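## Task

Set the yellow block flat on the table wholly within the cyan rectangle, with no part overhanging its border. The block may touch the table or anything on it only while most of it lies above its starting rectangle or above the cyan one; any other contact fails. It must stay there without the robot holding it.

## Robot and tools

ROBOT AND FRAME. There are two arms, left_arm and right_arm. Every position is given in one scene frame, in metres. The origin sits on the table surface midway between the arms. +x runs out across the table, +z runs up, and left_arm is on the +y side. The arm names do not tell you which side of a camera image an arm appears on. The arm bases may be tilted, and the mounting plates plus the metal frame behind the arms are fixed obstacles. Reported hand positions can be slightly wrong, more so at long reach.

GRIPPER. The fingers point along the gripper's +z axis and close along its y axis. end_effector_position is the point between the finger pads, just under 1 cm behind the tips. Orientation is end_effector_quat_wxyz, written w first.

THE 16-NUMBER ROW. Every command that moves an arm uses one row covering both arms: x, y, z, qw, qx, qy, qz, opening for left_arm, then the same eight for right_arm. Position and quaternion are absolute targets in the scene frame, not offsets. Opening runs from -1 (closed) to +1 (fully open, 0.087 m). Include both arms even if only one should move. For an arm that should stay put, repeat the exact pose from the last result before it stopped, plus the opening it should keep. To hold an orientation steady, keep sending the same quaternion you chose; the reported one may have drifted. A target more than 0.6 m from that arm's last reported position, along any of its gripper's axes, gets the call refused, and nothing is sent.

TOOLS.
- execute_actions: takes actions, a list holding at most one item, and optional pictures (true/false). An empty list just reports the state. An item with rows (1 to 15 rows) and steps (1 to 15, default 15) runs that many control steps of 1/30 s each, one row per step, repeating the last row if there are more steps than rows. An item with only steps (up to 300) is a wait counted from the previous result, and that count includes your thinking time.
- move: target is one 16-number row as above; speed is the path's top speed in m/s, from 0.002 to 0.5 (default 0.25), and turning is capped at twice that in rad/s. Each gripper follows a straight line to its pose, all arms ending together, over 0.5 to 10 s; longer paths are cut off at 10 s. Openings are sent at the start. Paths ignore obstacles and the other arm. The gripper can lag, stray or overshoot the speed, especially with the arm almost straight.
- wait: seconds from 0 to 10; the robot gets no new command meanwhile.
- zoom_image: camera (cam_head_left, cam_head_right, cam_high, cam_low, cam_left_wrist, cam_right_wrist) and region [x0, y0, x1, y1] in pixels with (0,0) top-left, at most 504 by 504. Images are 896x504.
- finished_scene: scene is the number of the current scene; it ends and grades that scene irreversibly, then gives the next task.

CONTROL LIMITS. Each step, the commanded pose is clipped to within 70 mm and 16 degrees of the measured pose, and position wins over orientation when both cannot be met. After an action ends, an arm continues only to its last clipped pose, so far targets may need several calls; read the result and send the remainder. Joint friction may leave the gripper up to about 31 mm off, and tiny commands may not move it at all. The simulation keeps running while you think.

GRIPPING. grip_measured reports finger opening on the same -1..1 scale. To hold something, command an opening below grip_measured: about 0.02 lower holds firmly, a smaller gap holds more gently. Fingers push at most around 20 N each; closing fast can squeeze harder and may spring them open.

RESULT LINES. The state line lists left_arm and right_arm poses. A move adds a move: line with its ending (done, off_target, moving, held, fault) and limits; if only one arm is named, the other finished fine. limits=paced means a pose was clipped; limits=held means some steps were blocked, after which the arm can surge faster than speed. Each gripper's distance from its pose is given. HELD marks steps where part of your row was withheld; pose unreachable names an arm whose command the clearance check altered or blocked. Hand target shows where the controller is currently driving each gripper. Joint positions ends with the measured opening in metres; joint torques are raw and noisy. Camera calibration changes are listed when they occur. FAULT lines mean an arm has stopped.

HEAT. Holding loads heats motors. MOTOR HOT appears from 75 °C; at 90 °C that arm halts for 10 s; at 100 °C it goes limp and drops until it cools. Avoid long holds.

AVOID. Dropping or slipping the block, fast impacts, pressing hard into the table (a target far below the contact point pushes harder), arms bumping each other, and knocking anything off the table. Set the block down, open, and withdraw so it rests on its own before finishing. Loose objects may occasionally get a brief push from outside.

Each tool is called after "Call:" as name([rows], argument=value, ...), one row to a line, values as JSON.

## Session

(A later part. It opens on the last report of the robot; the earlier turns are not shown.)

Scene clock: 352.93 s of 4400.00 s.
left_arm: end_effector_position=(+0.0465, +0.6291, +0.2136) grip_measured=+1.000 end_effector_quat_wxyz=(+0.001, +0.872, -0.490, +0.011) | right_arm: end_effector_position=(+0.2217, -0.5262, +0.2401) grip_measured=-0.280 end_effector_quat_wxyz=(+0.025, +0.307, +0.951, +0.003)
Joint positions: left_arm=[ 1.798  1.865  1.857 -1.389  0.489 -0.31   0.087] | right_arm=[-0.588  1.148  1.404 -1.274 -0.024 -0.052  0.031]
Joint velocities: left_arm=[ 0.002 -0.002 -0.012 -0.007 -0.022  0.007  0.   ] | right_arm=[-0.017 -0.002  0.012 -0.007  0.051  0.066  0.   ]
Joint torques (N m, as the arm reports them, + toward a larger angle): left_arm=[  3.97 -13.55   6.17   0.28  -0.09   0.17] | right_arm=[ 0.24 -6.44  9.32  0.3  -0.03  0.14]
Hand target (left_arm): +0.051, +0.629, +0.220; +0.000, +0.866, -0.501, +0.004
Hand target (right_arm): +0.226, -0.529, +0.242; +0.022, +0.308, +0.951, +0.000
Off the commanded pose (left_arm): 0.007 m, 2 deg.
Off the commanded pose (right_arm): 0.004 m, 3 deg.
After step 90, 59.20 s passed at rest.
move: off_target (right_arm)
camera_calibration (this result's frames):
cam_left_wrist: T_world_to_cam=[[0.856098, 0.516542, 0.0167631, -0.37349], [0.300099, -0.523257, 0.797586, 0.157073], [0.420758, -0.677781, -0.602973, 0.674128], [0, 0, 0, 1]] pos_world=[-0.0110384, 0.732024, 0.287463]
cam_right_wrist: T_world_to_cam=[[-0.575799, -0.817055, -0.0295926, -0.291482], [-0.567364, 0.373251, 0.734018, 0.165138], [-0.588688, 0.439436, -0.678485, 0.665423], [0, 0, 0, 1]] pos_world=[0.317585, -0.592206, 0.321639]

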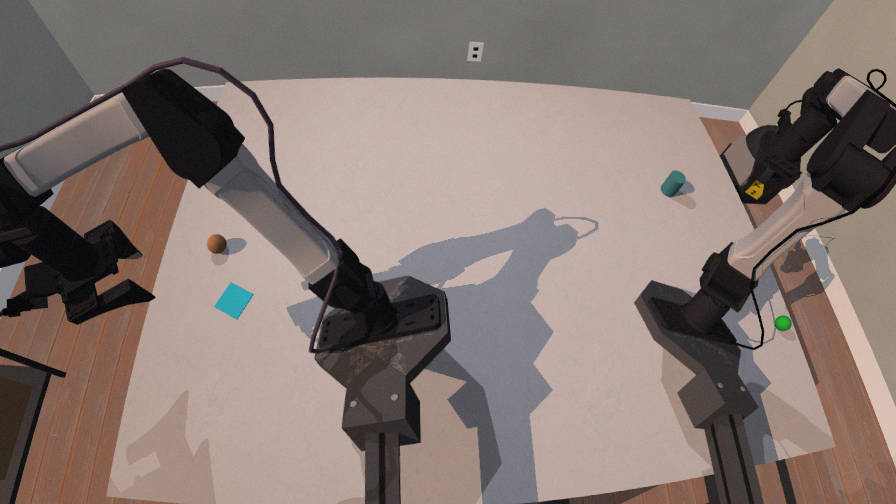

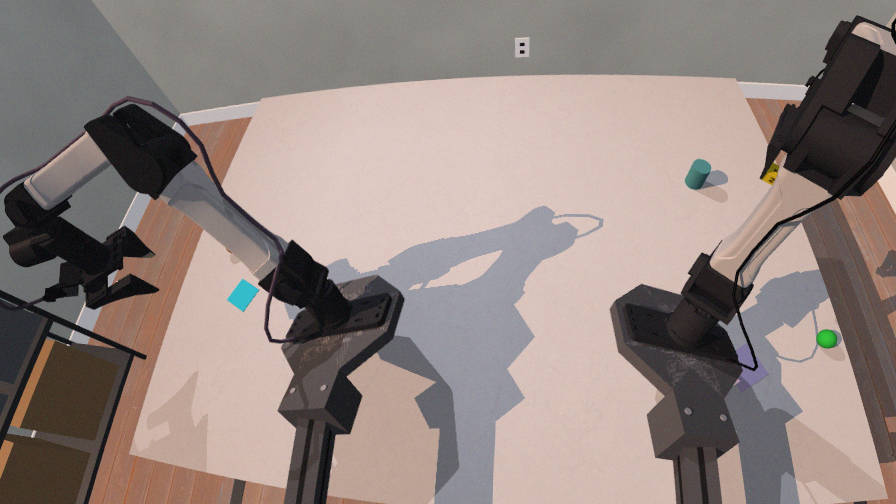

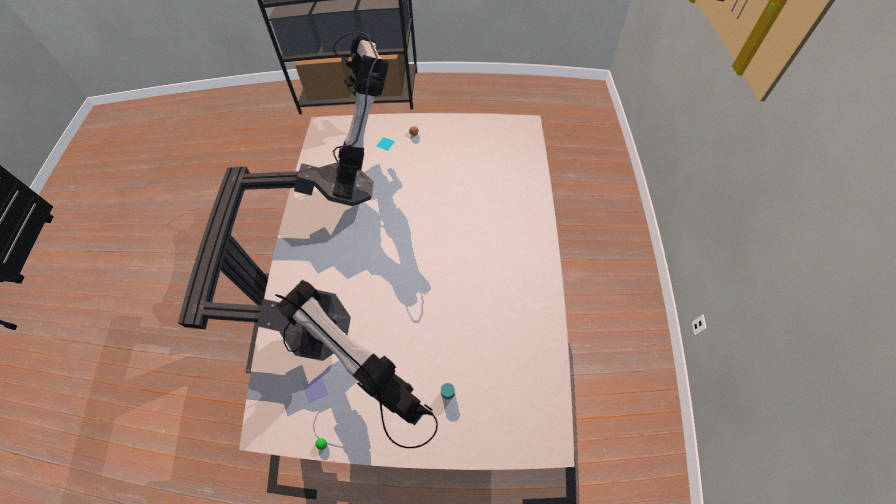

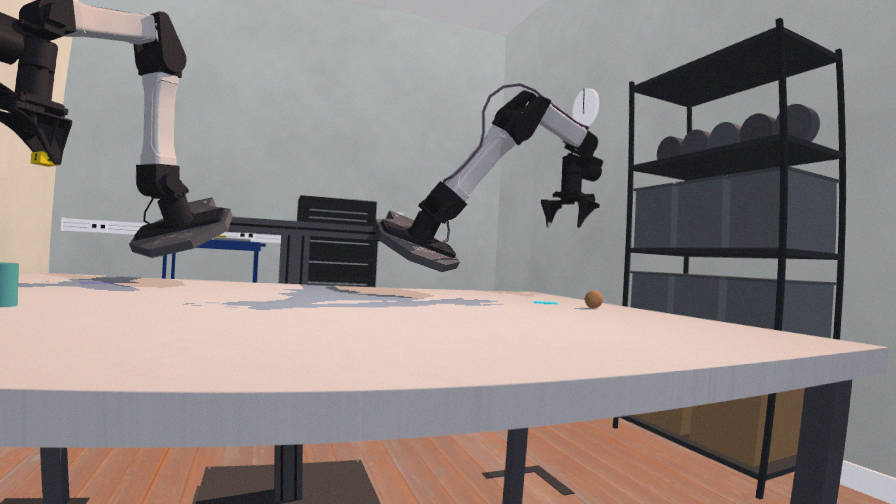

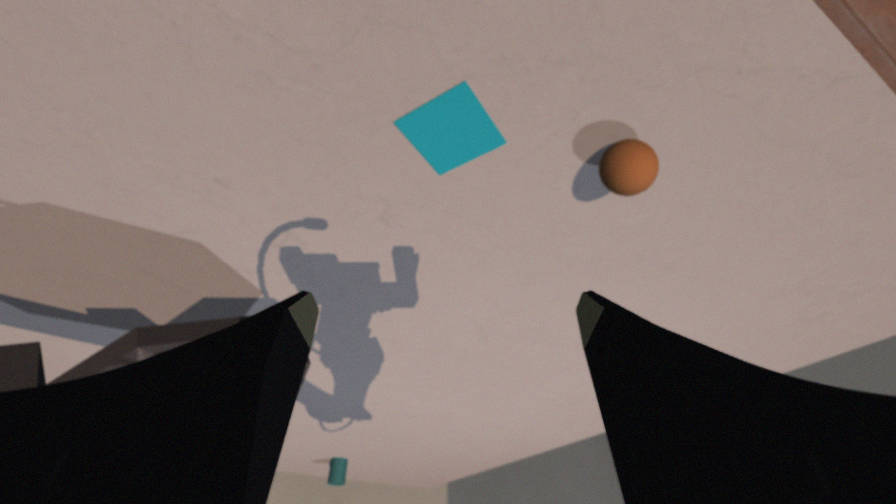

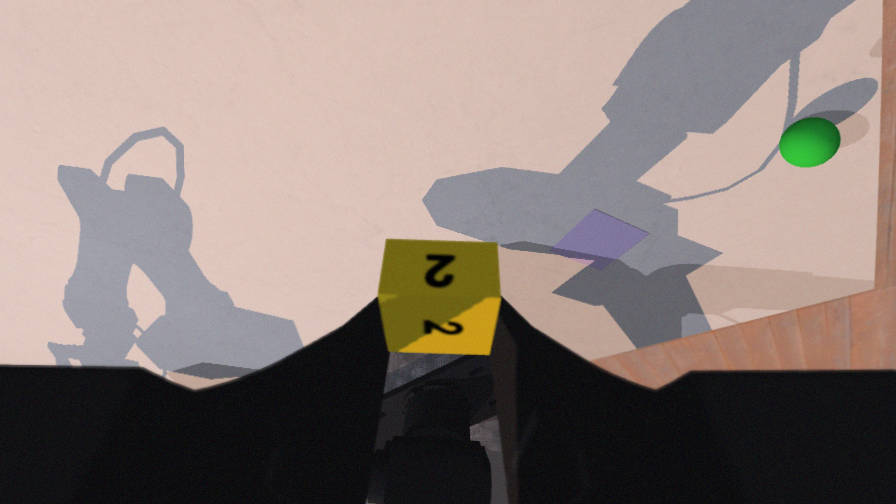

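Call:
move(target=[0.3,0.4,0.25,0,0.259,-0.966,0,1, 0.33,-0.22,0.24,0,-0.174,0.985,0,-0.305], speed=0.25)

Call:
move(target=[0.27,0.16,0.26,0,0,0.707,-0.707,1, 0.27,-0.10,0.26,0.5,-0.5,0.5,0.5,-0.305], speed=0.2)

Scene clock: 378.53 s of 4400.00 s.
left_arm: end_effector_position=(+0.2983, +0.4010, +0.2529) grip_measured=+1.000 end_effector_quat_wxyz=(+0.010, -0.260, +0.965, -0.003) | right_arm: end_effector_position=(+0.3307, -0.2196, +0.2377) grip_measured=-0.280 end_effector_quat_wxyz=(+0.008, -0.160, +0.987, +0.020)
Joint positions: left_arm=[ 0.345  1.306  1.625 -1.374 -0.107 -0.102  0.087] | right_arm=[ 0.768  1.832  1.822 -1.405  0.467  0.31   0.032]
Joint velocities: left_arm=[-0.022  0.002  0.002  0.007 -0.154 -0.051  0.   ] | right_arm=[ 0.027  0.007  0.007 -0.022 -0.037 -0.066  0.001]
Joint torques (N m, as the arm reports them, + toward a larger angle): left_arm=[-1.3  -8.74  6.91  0.36 -0.09  0.04] | right_arm=[ 3.44 -8.59  8.39  0.24 -0.02 -0.05]
Hand target (left_arm): +0.299, +0.400, +0.250; -0.000, -0.259, +0.966, -0.001
Hand target (right_arm): +0.335, -0.218, +0.240; +0.012, -0.166, +0.986, +0.017
Off the commanded pose (left_arm): 0.003 m, 1 deg.
Off the commanded pose (right_arm): 0.002 m, 3 deg.
After step 90, 18.87 s passed at rest.
move: off_target (right_arm)
camera_calibration (this result's frames):
cam_left_wrist: T_world_to_cam=[[0.498255, -0.866823, 0.0189738, 0.188979], [-0.556962, -0.30322, 0.773208, 0.104417], [-0.664481, -0.395822, -0.633869, 0.655821], [0, 0, 0, 1]] pos_world=[0.399777, 0.455061, 0.331383]
cam_right_wrist: T_world_to_cam=[[0.325458, -0.944393, -0.0468891, -0.300182], [-0.613065, -0.248509, 0.74993, -0.0108032], [-0.719881, -0.215324, -0.659854, 0.488392], [0, 0, 0, 1]] pos_world=[0.442658, -0.181012, 0.316294]

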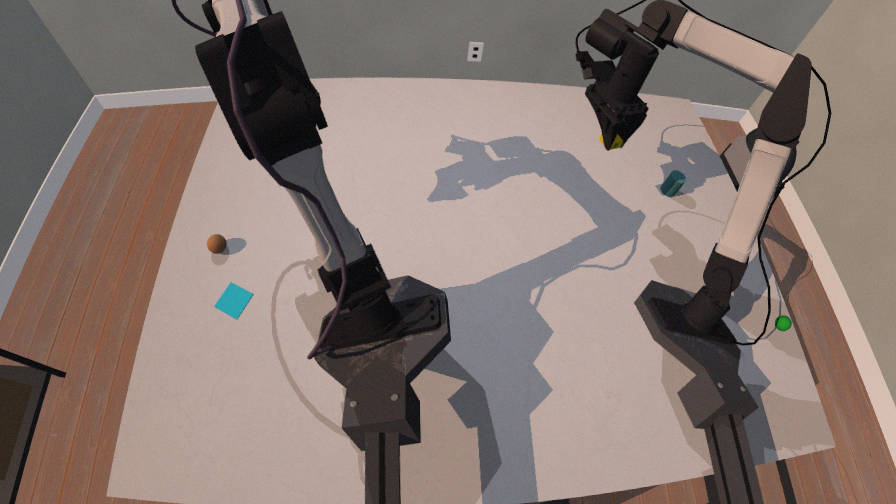

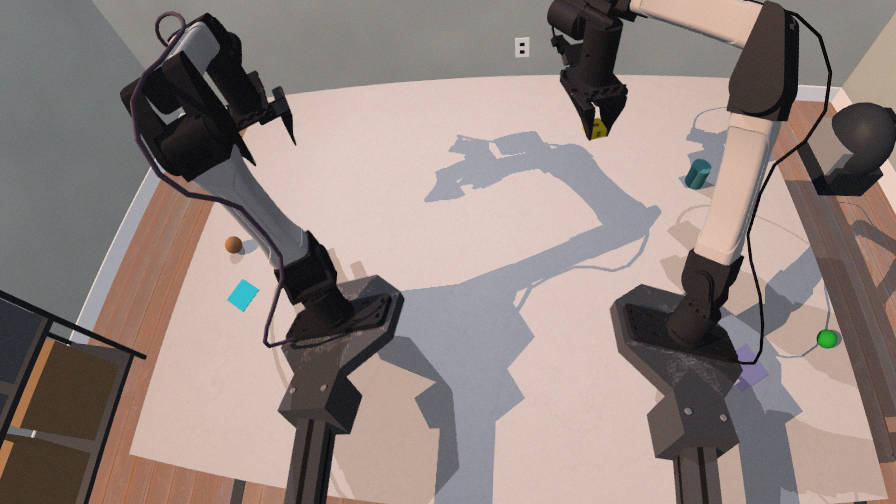

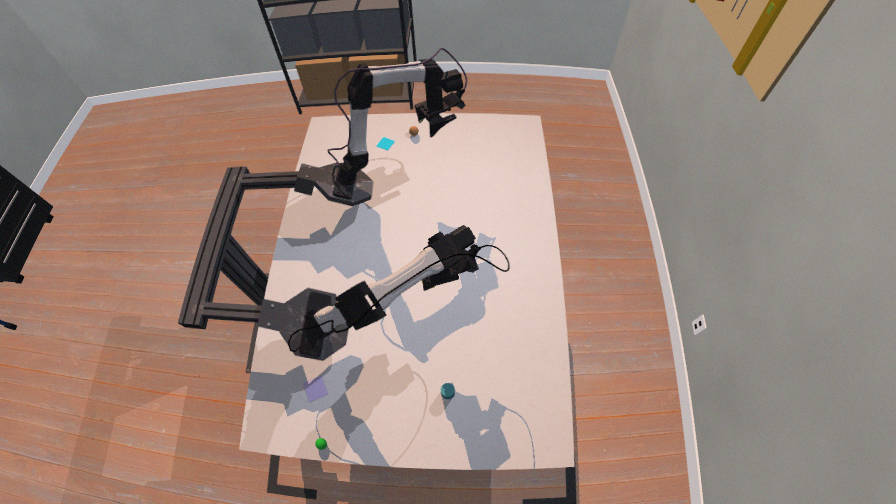

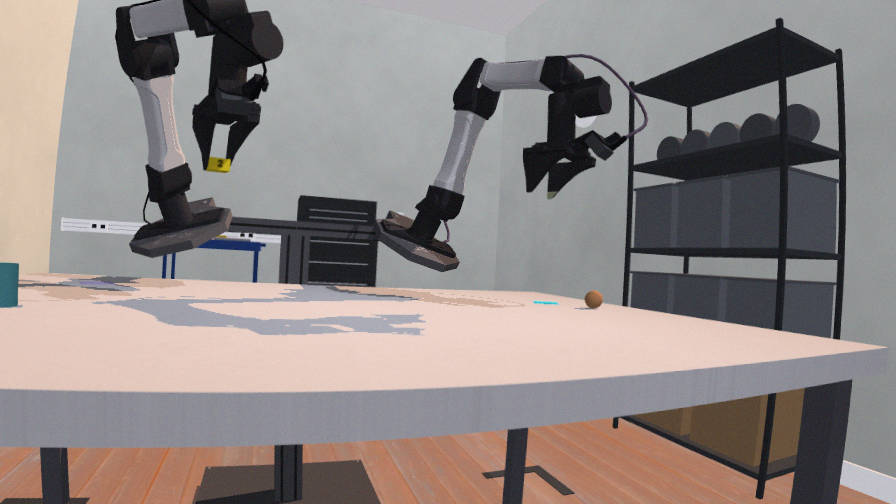

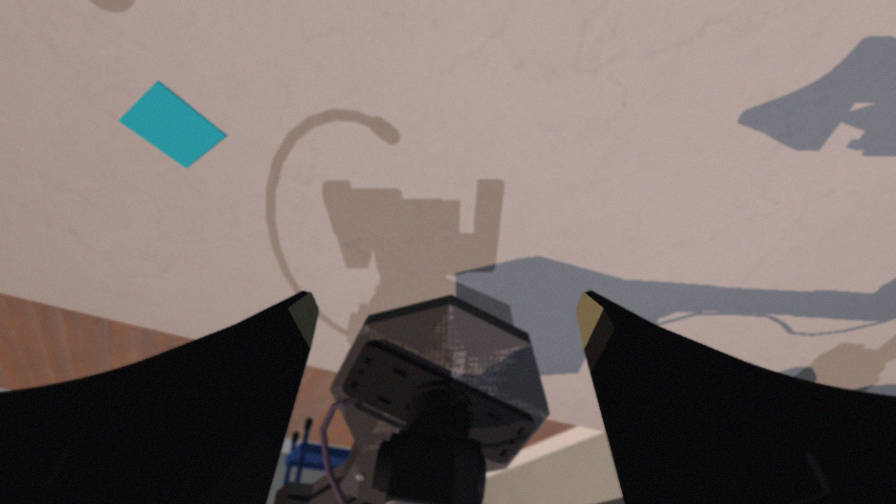

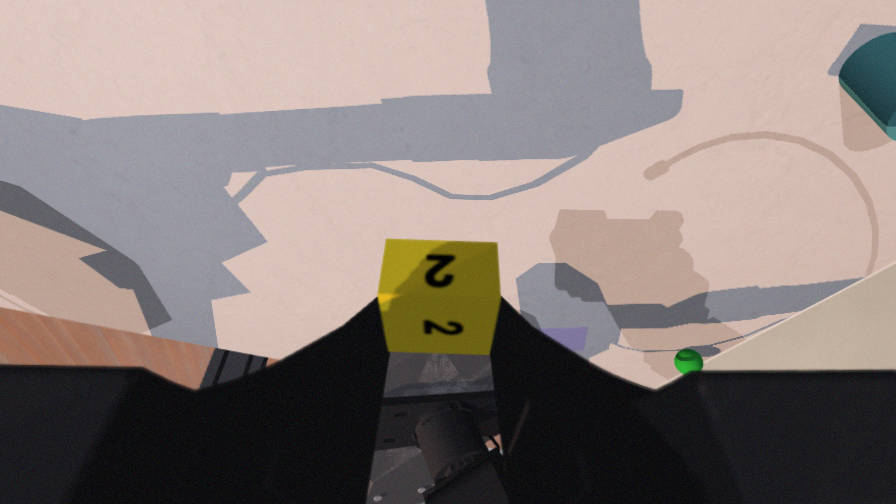

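Scene clock: 383.83 s of 4400.00 s.
left_arm: end_effector_position=(+0.2760, +0.1645, +0.2607) grip_measured=+1.000 end_effector_quat_wxyz=(+0.026, +0.006, +0.715, -0.699) | right_arm: end_effector_position=(+0.2785, -0.1014, +0.2721) grip_measured=-0.279 end_effector_quat_wxyz=(-0.510, +0.497, -0.503, -0.490)
Joint positions: left_arm=[ 0.149  1.555  1.15  -1.467  1.254  0.795  0.087] | right_arm=[ 0.6    1.275  0.702  0.075 -0.909 -0.837  0.032]
Joint velocities: left_arm=[-0.002 -0.012  0.012 -0.007  0.022  0.007  0.   ] | right_arm=[-0.007 -0.002 -0.007  0.007  0.066  0.022 -0.   ]
Joint torques (N m, as the arm reports them, + toward a larger angle): left_arm=[-2.47 -8.2   2.85 -0.84  0.56  0.23] | right_arm=[ 1.   -4.03  4.5   1.3  -0.55 -0.05]
Hand target (left_arm): +0.273, +0.160, +0.259; +0.010, -0.001, +0.708, -0.707
Hand target (right_arm): +0.272, -0.100, +0.261; +0.501, -0.497, +0.505, +0.497
Off the commanded pose (left_arm): 0.008 m, 3 deg.
Off the commanded pose (right_arm): 0.015 m, 2 deg.
move: off_target (left_arm, right_arm)
camera_calibration (this result's frames):
cam_left_wrist: T_world_to_cam=[[-0.050267, -0.016933, 0.998592, -0.248887], [-0.640651, 0.767591, -0.0192331, 0.0677787], [-0.766185, -0.640716, -0.0494326, 0.468301], [0, 0, 0, 1]] pos_world=[0.389717, 0.243807, 0.272989]
cam_right_wrist: T_world_to_cam=[[0.99958, -0.0169641, 0.0235002, -0.282831], [0.00216571, -0.764831, -0.644227, 0.116361], [0.0289024, 0.644007, -0.764473, 0.406069], [0, 0, 0, 1]] pos_world=[0.270724, -0.177313, 0.392038]

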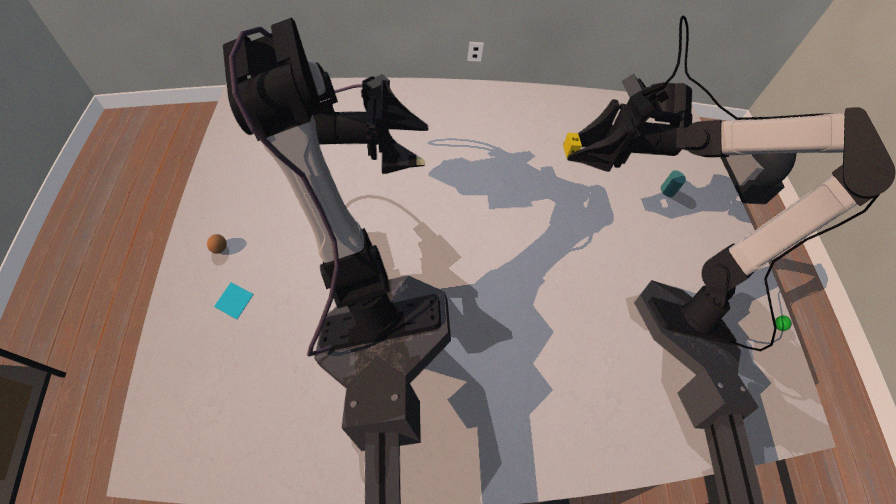

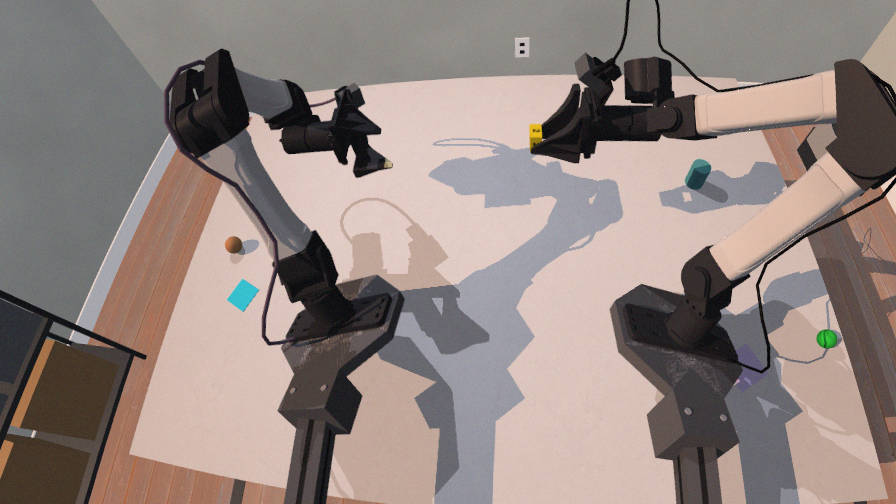

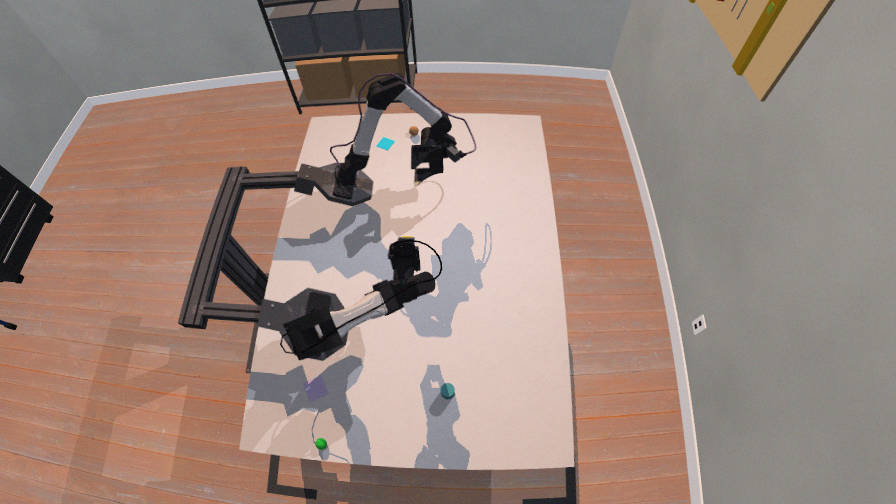

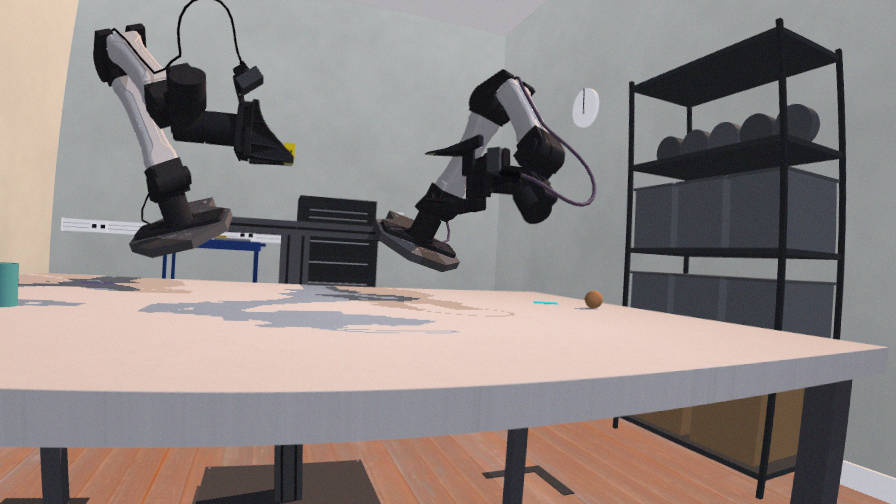

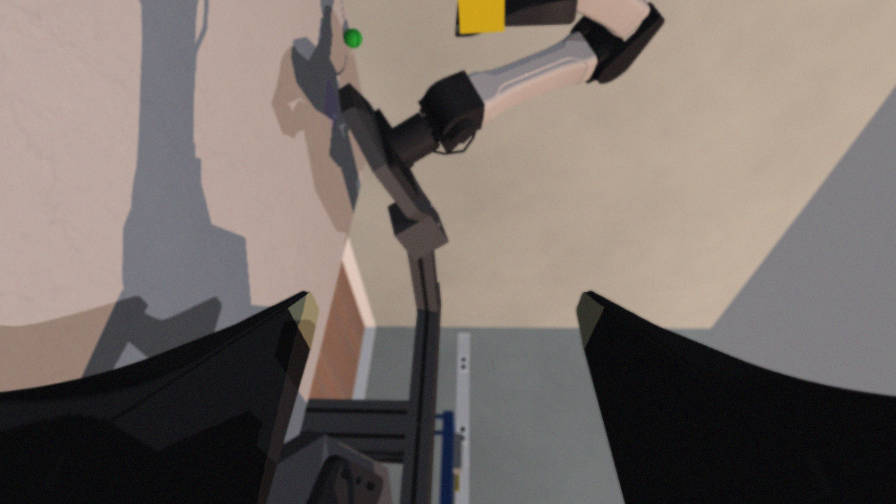

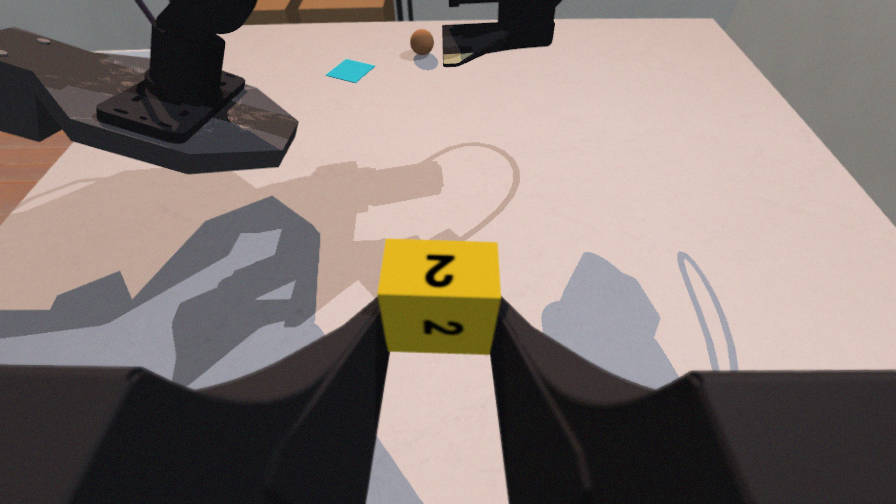

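Call:
move(target=[0.275,0.02,0.285,0,0,0.707,-0.707,0.6, 0.27,-0.10,0.26,0.5,-0.5,0.5,0.5,-0.305], speed=0.1)

Scene clock: 420.60 s of 4400.00 s.
left_arm: end_effector_position=(+0.2786, +0.0199, +0.2832) grip_measured=+0.600 end_effector_quat_wxyz=(-0.003, +0.001, +0.706, -0.709) | right_arm: end_effector_position=(+0.2787, -0.1019, +0.2735) grip_measured=-0.279 end_effector_quat_wxyz=(-0.515, +0.500, -0.495, -0.490)
Joint positions: left_arm=[-0.42   1.384  0.784 -0.028  1.059 -0.589  0.07 ] | right_arm=[ 0.595  1.275  0.702  0.077 -0.924 -0.853  0.032]
Joint velocities: left_arm=[ 0.002  0.012 -0.017  0.051 -0.022  0.007  0.001] | right_arm=[-0.002  0.012 -0.012  0.066 -0.037 -0.007 -0.   ]
Joint torques (N m, as the arm reports them, + toward a larger angle): left_arm=[-3.48 -9.87  3.74  1.43  0.41  0.11] | right_arm=[ 1.   -3.81  4.49  1.2  -0.53 -0.04]
Hand target (left_arm): +0.275, +0.019, +0.285; -0.001, +0.001, +0.707, -0.708
Hand target (right_arm): +0.270, -0.100, +0.260; +0.500, -0.500, +0.500, +0.500
Off the commanded pose (left_arm): 0.004 m, 0 deg.
Off the commanded pose (right_arm): 0.016 m, 2 deg.
After step 90, 31.60 s passed at rest.
move: off_target (right_arm)
camera_calibration (this result's frames):
cam_left_wrist: T_world_to_cam=[[-0.00199836, 0.0113764, 0.999933, -0.288086], [-0.614091, 0.789169, -0.0102058, 0.170485], [-0.789233, -0.61407, 0.00540913, 0.369149], [0, 0, 0, 1]] pos_world=[0.395462, 0.0954191, 0.28781]
cam_right_wrist: T_world_to_cam=[[0.999153, -0.0114281, 0.0395259, -0.286729], [0.0171052, -0.758327, -0.65165, 0.11543], [0.0374207, 0.651774, -0.757489, 0.403944], [0, 0, 0, 1]] pos_world=[0.269396, -0.179023, 0.392536]

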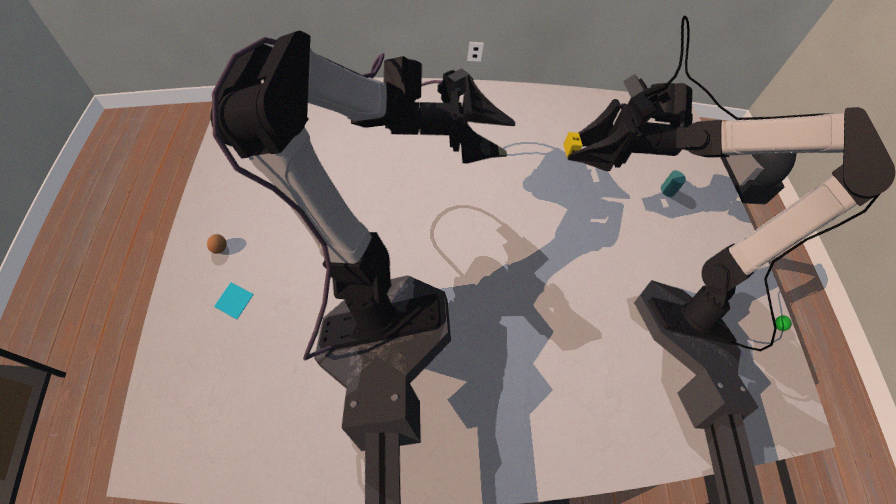

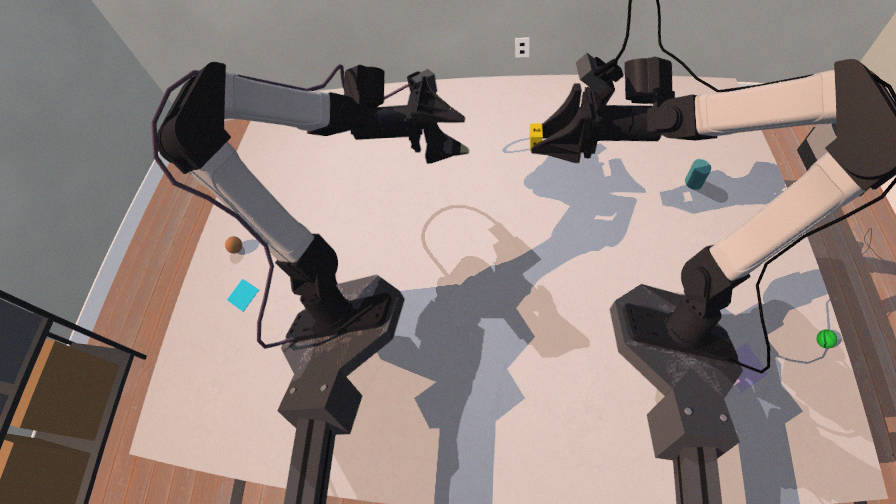

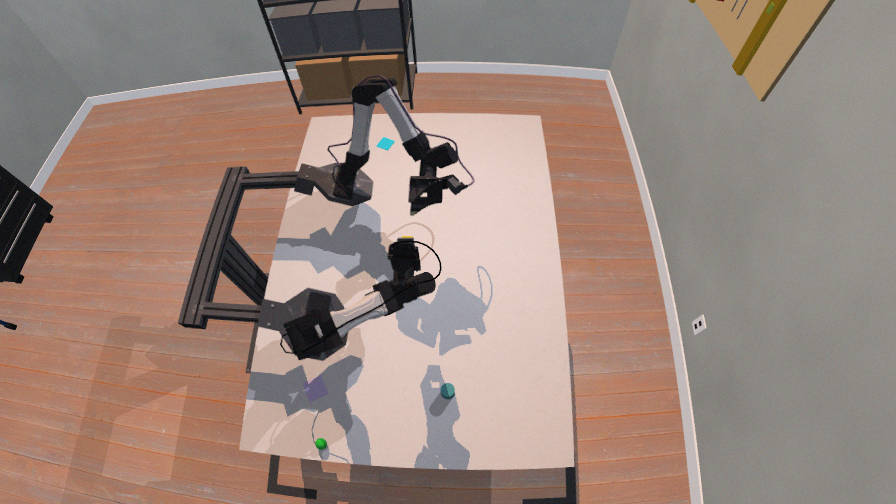

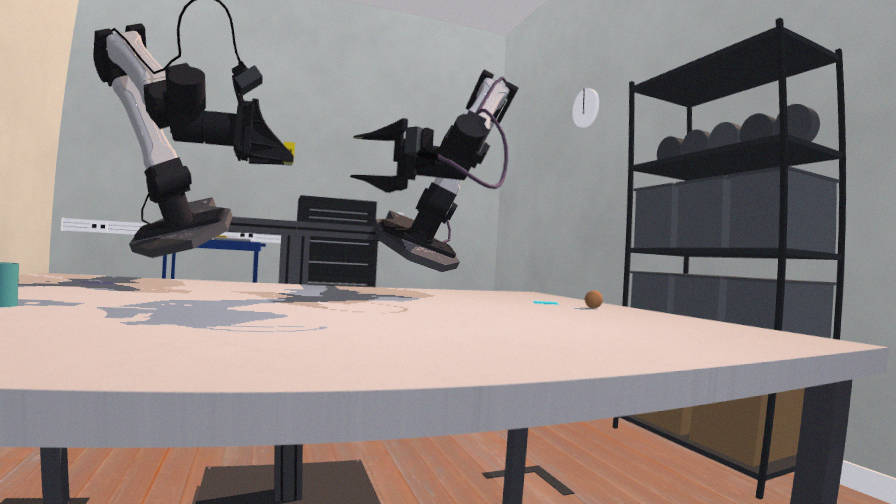

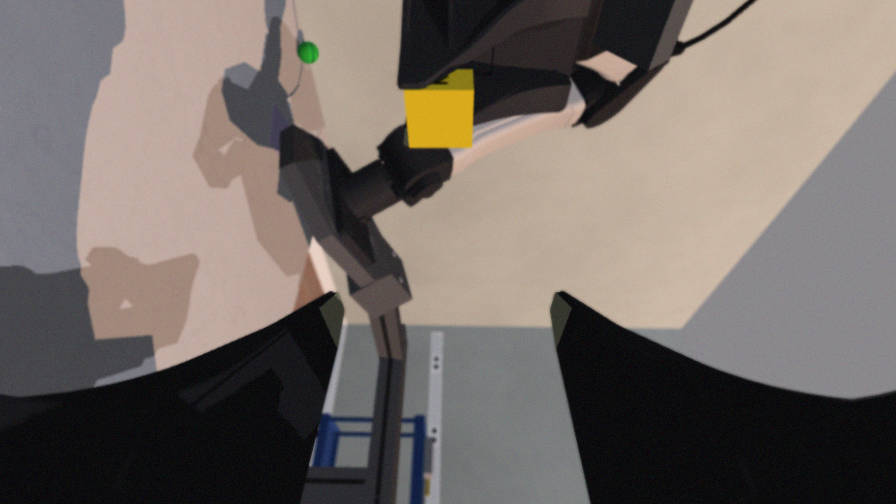

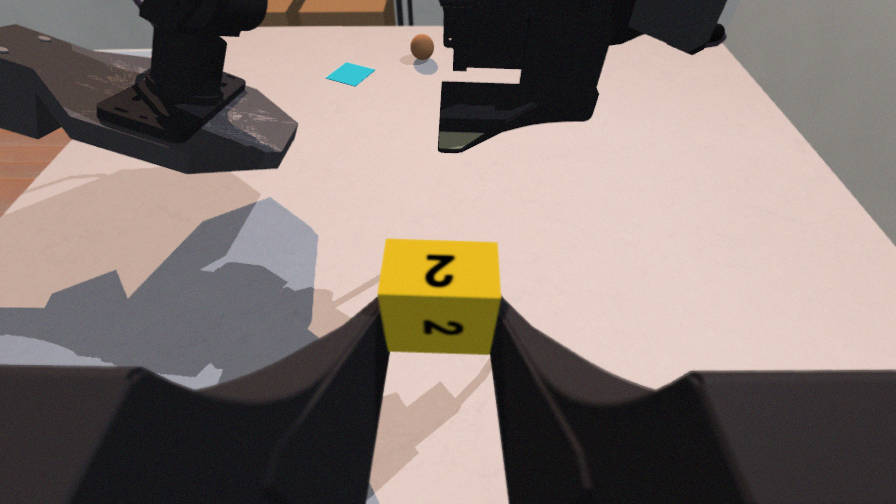

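Call:
zoom_image(camera="cam_low", region=[230, 100, 430, 220])

Call:
zoom_image(camera="cam_head_right", region=[400, 60, 620, 190])

Region (230, 100, 430, 220) of cam_low's 896x504 image, scaled by 2.520, with more detail than that image has; it fills the top 302 rows of this view, and the rest is white.

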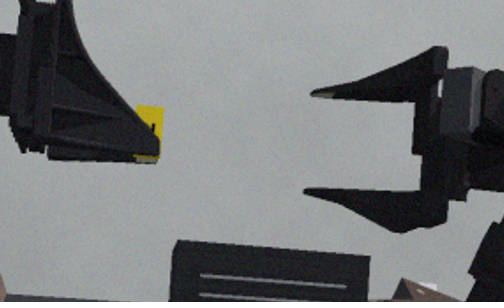

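Region (400, 60, 620, 190) of cam_head_right's 896x504 image, scaled by 2.291, with more detail than that image has; it fills the top 298 rows of this view, and the rest is white.

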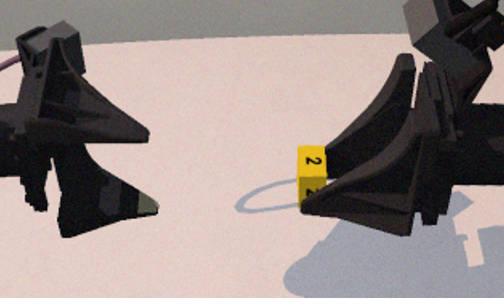

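Call:
move(target=[0.268,-0.06,0.283,0,0,0.707,-0.707,0.5, 0.27,-0.10,0.26,0.5,-0.5,0.5,0.5,-0.305], speed=0.05)

Scene clock: 444.57 s of 4400.00 s.
left_arm: end_effector_position=(+0.2725, -0.0555, +0.2903) grip_measured=+0.500 end_effector_quat_wxyz=(+0.011, +0.006, +0.702, -0.712) | right_arm: end_effector_position=(+0.2787, -0.1019, +0.2735) grip_measured=-0.279 end_effector_quat_wxyz=(-0.515, +0.500, -0.495, -0.490)
Joint positions: left_arm=[-0.659  1.534  0.772  0.335  0.85  -0.796  0.066] | right_arm=[ 0.595  1.275  0.702  0.077 -0.924 -0.853  0.032]
Joint velocities: left_arm=[-0.012 -0.002 -0.012 -0.007 -0.095  0.022 -0.   ] | right_arm=[-0.002 -0.027 -0.027  0.081 -0.007 -0.007 -0.001]
Joint torques (N m, as the arm reports them, + toward a larger angle): left_arm=[-4.33 -6.53  4.58  1.74  0.31  0.11] | right_arm=[ 1.   -3.8   4.5   1.2  -0.54 -0.04]
Hand target (left_arm): +0.268, -0.060, +0.283; -0.000, +0.000, +0.707, -0.707
Hand target (right_arm): +0.270, -0.100, +0.260; +0.500, -0.500, +0.500, +0.500
Off the commanded pose (left_arm): 0.010 m, 2 deg.
Off the commanded pose (right_arm): 0.016 m, 2 deg.
After step 90, 18.93 s passed at rest.
move: off_target (right_arm)
camera_calibration (this result's frames):
cam_left_wrist: T_world_to_cam=[[-0.0286659, 0.0217024, 0.999353, -0.286313], [-0.625077, 0.779784, -0.0348641, 0.235907], [-0.780036, -0.625673, -0.00878752, 0.31891], [0, 0, 0, 1]] pos_world=[0.388014, 0.0217906, 0.297155]
cam_right_wrist: T_world_to_cam=[[0.999138, -0.0114321, 0.039907, -0.286845], [0.0173505, -0.758332, -0.651637, 0.115357], [0.0377123, 0.651768, -0.75748, 0.403859], [0, 0, 0, 1]] pos_world=[0.269366, -0.179023, 0.392533]

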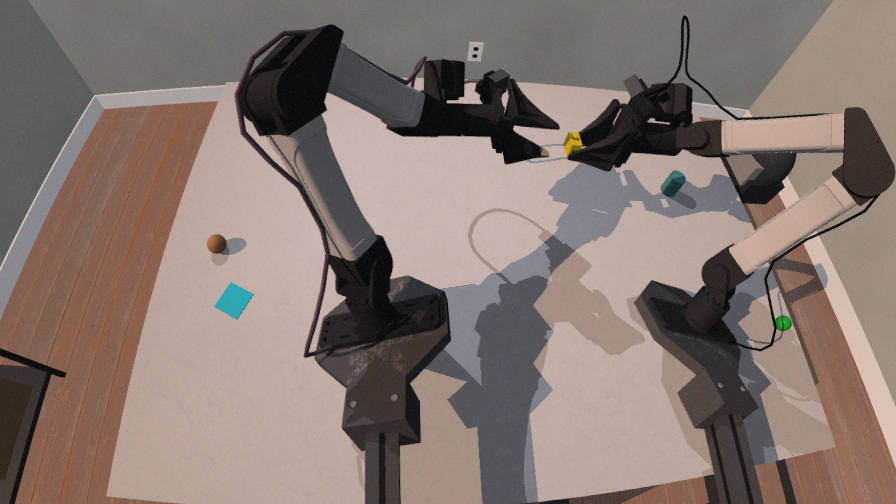

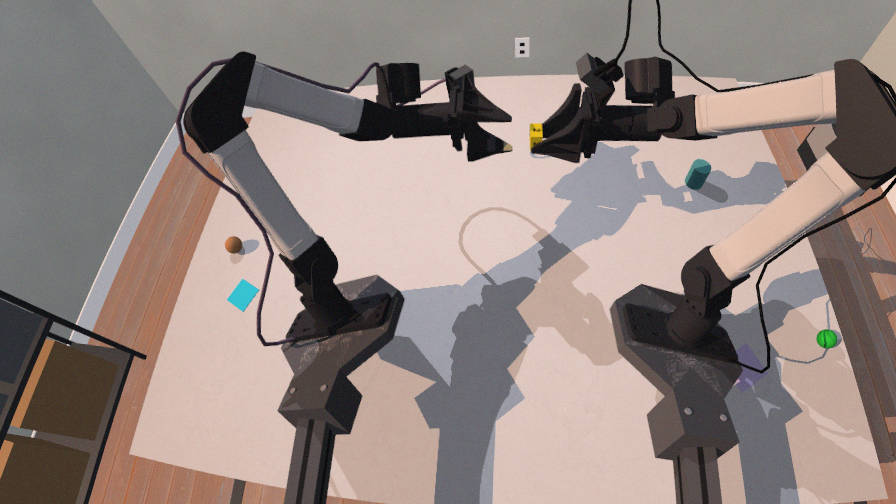

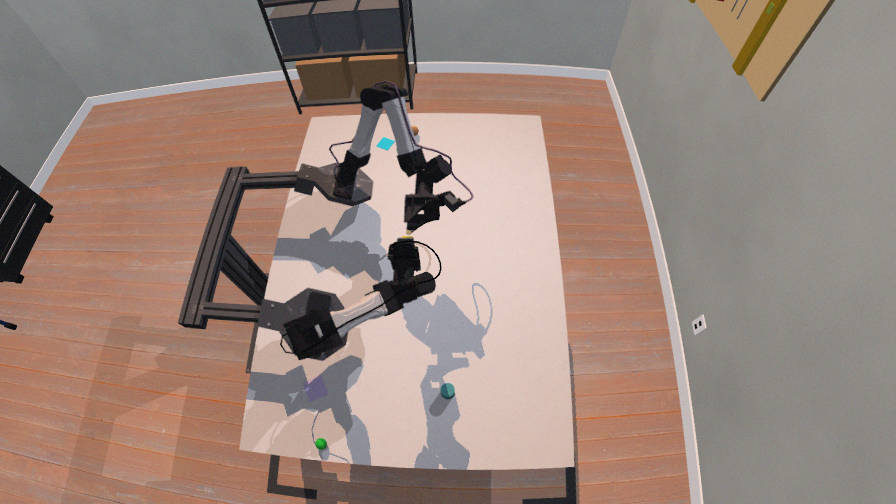

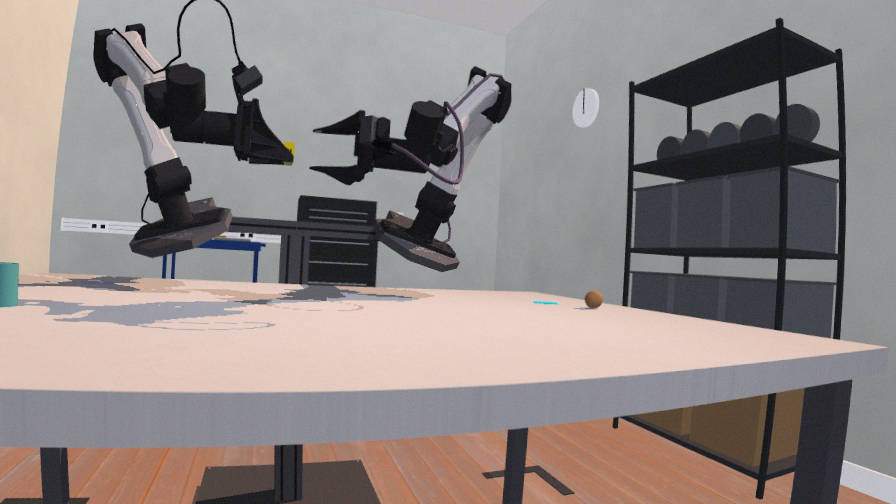

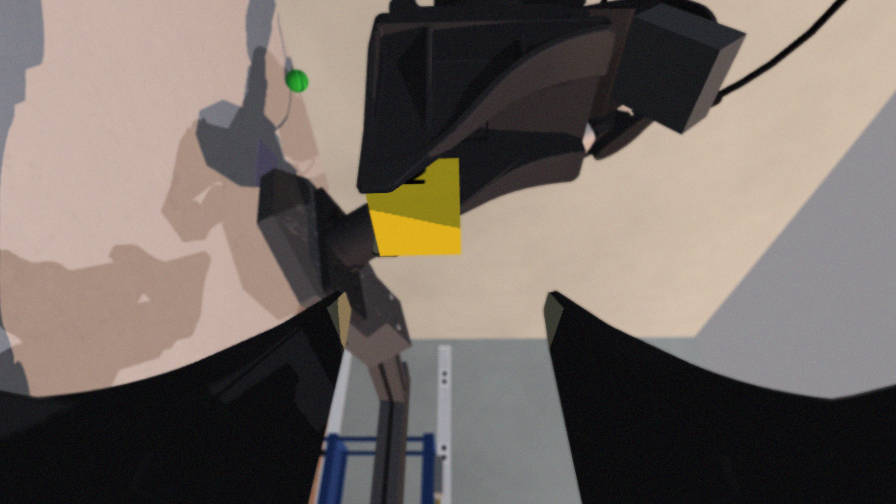

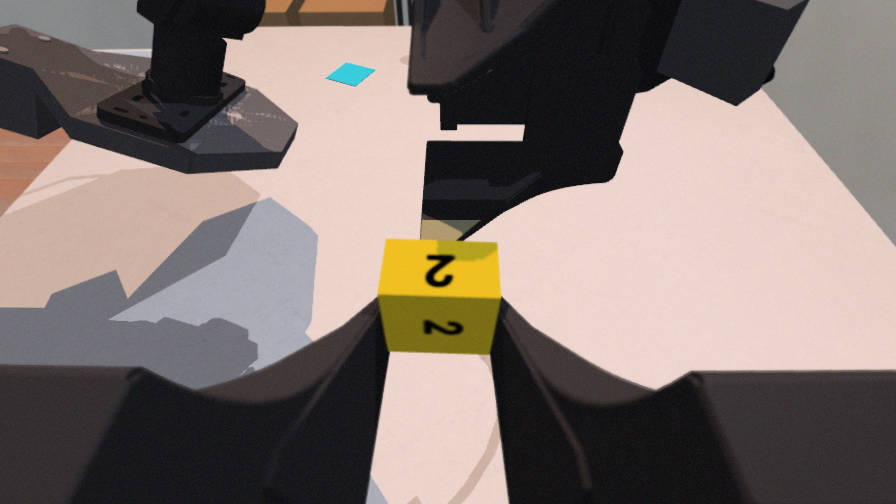

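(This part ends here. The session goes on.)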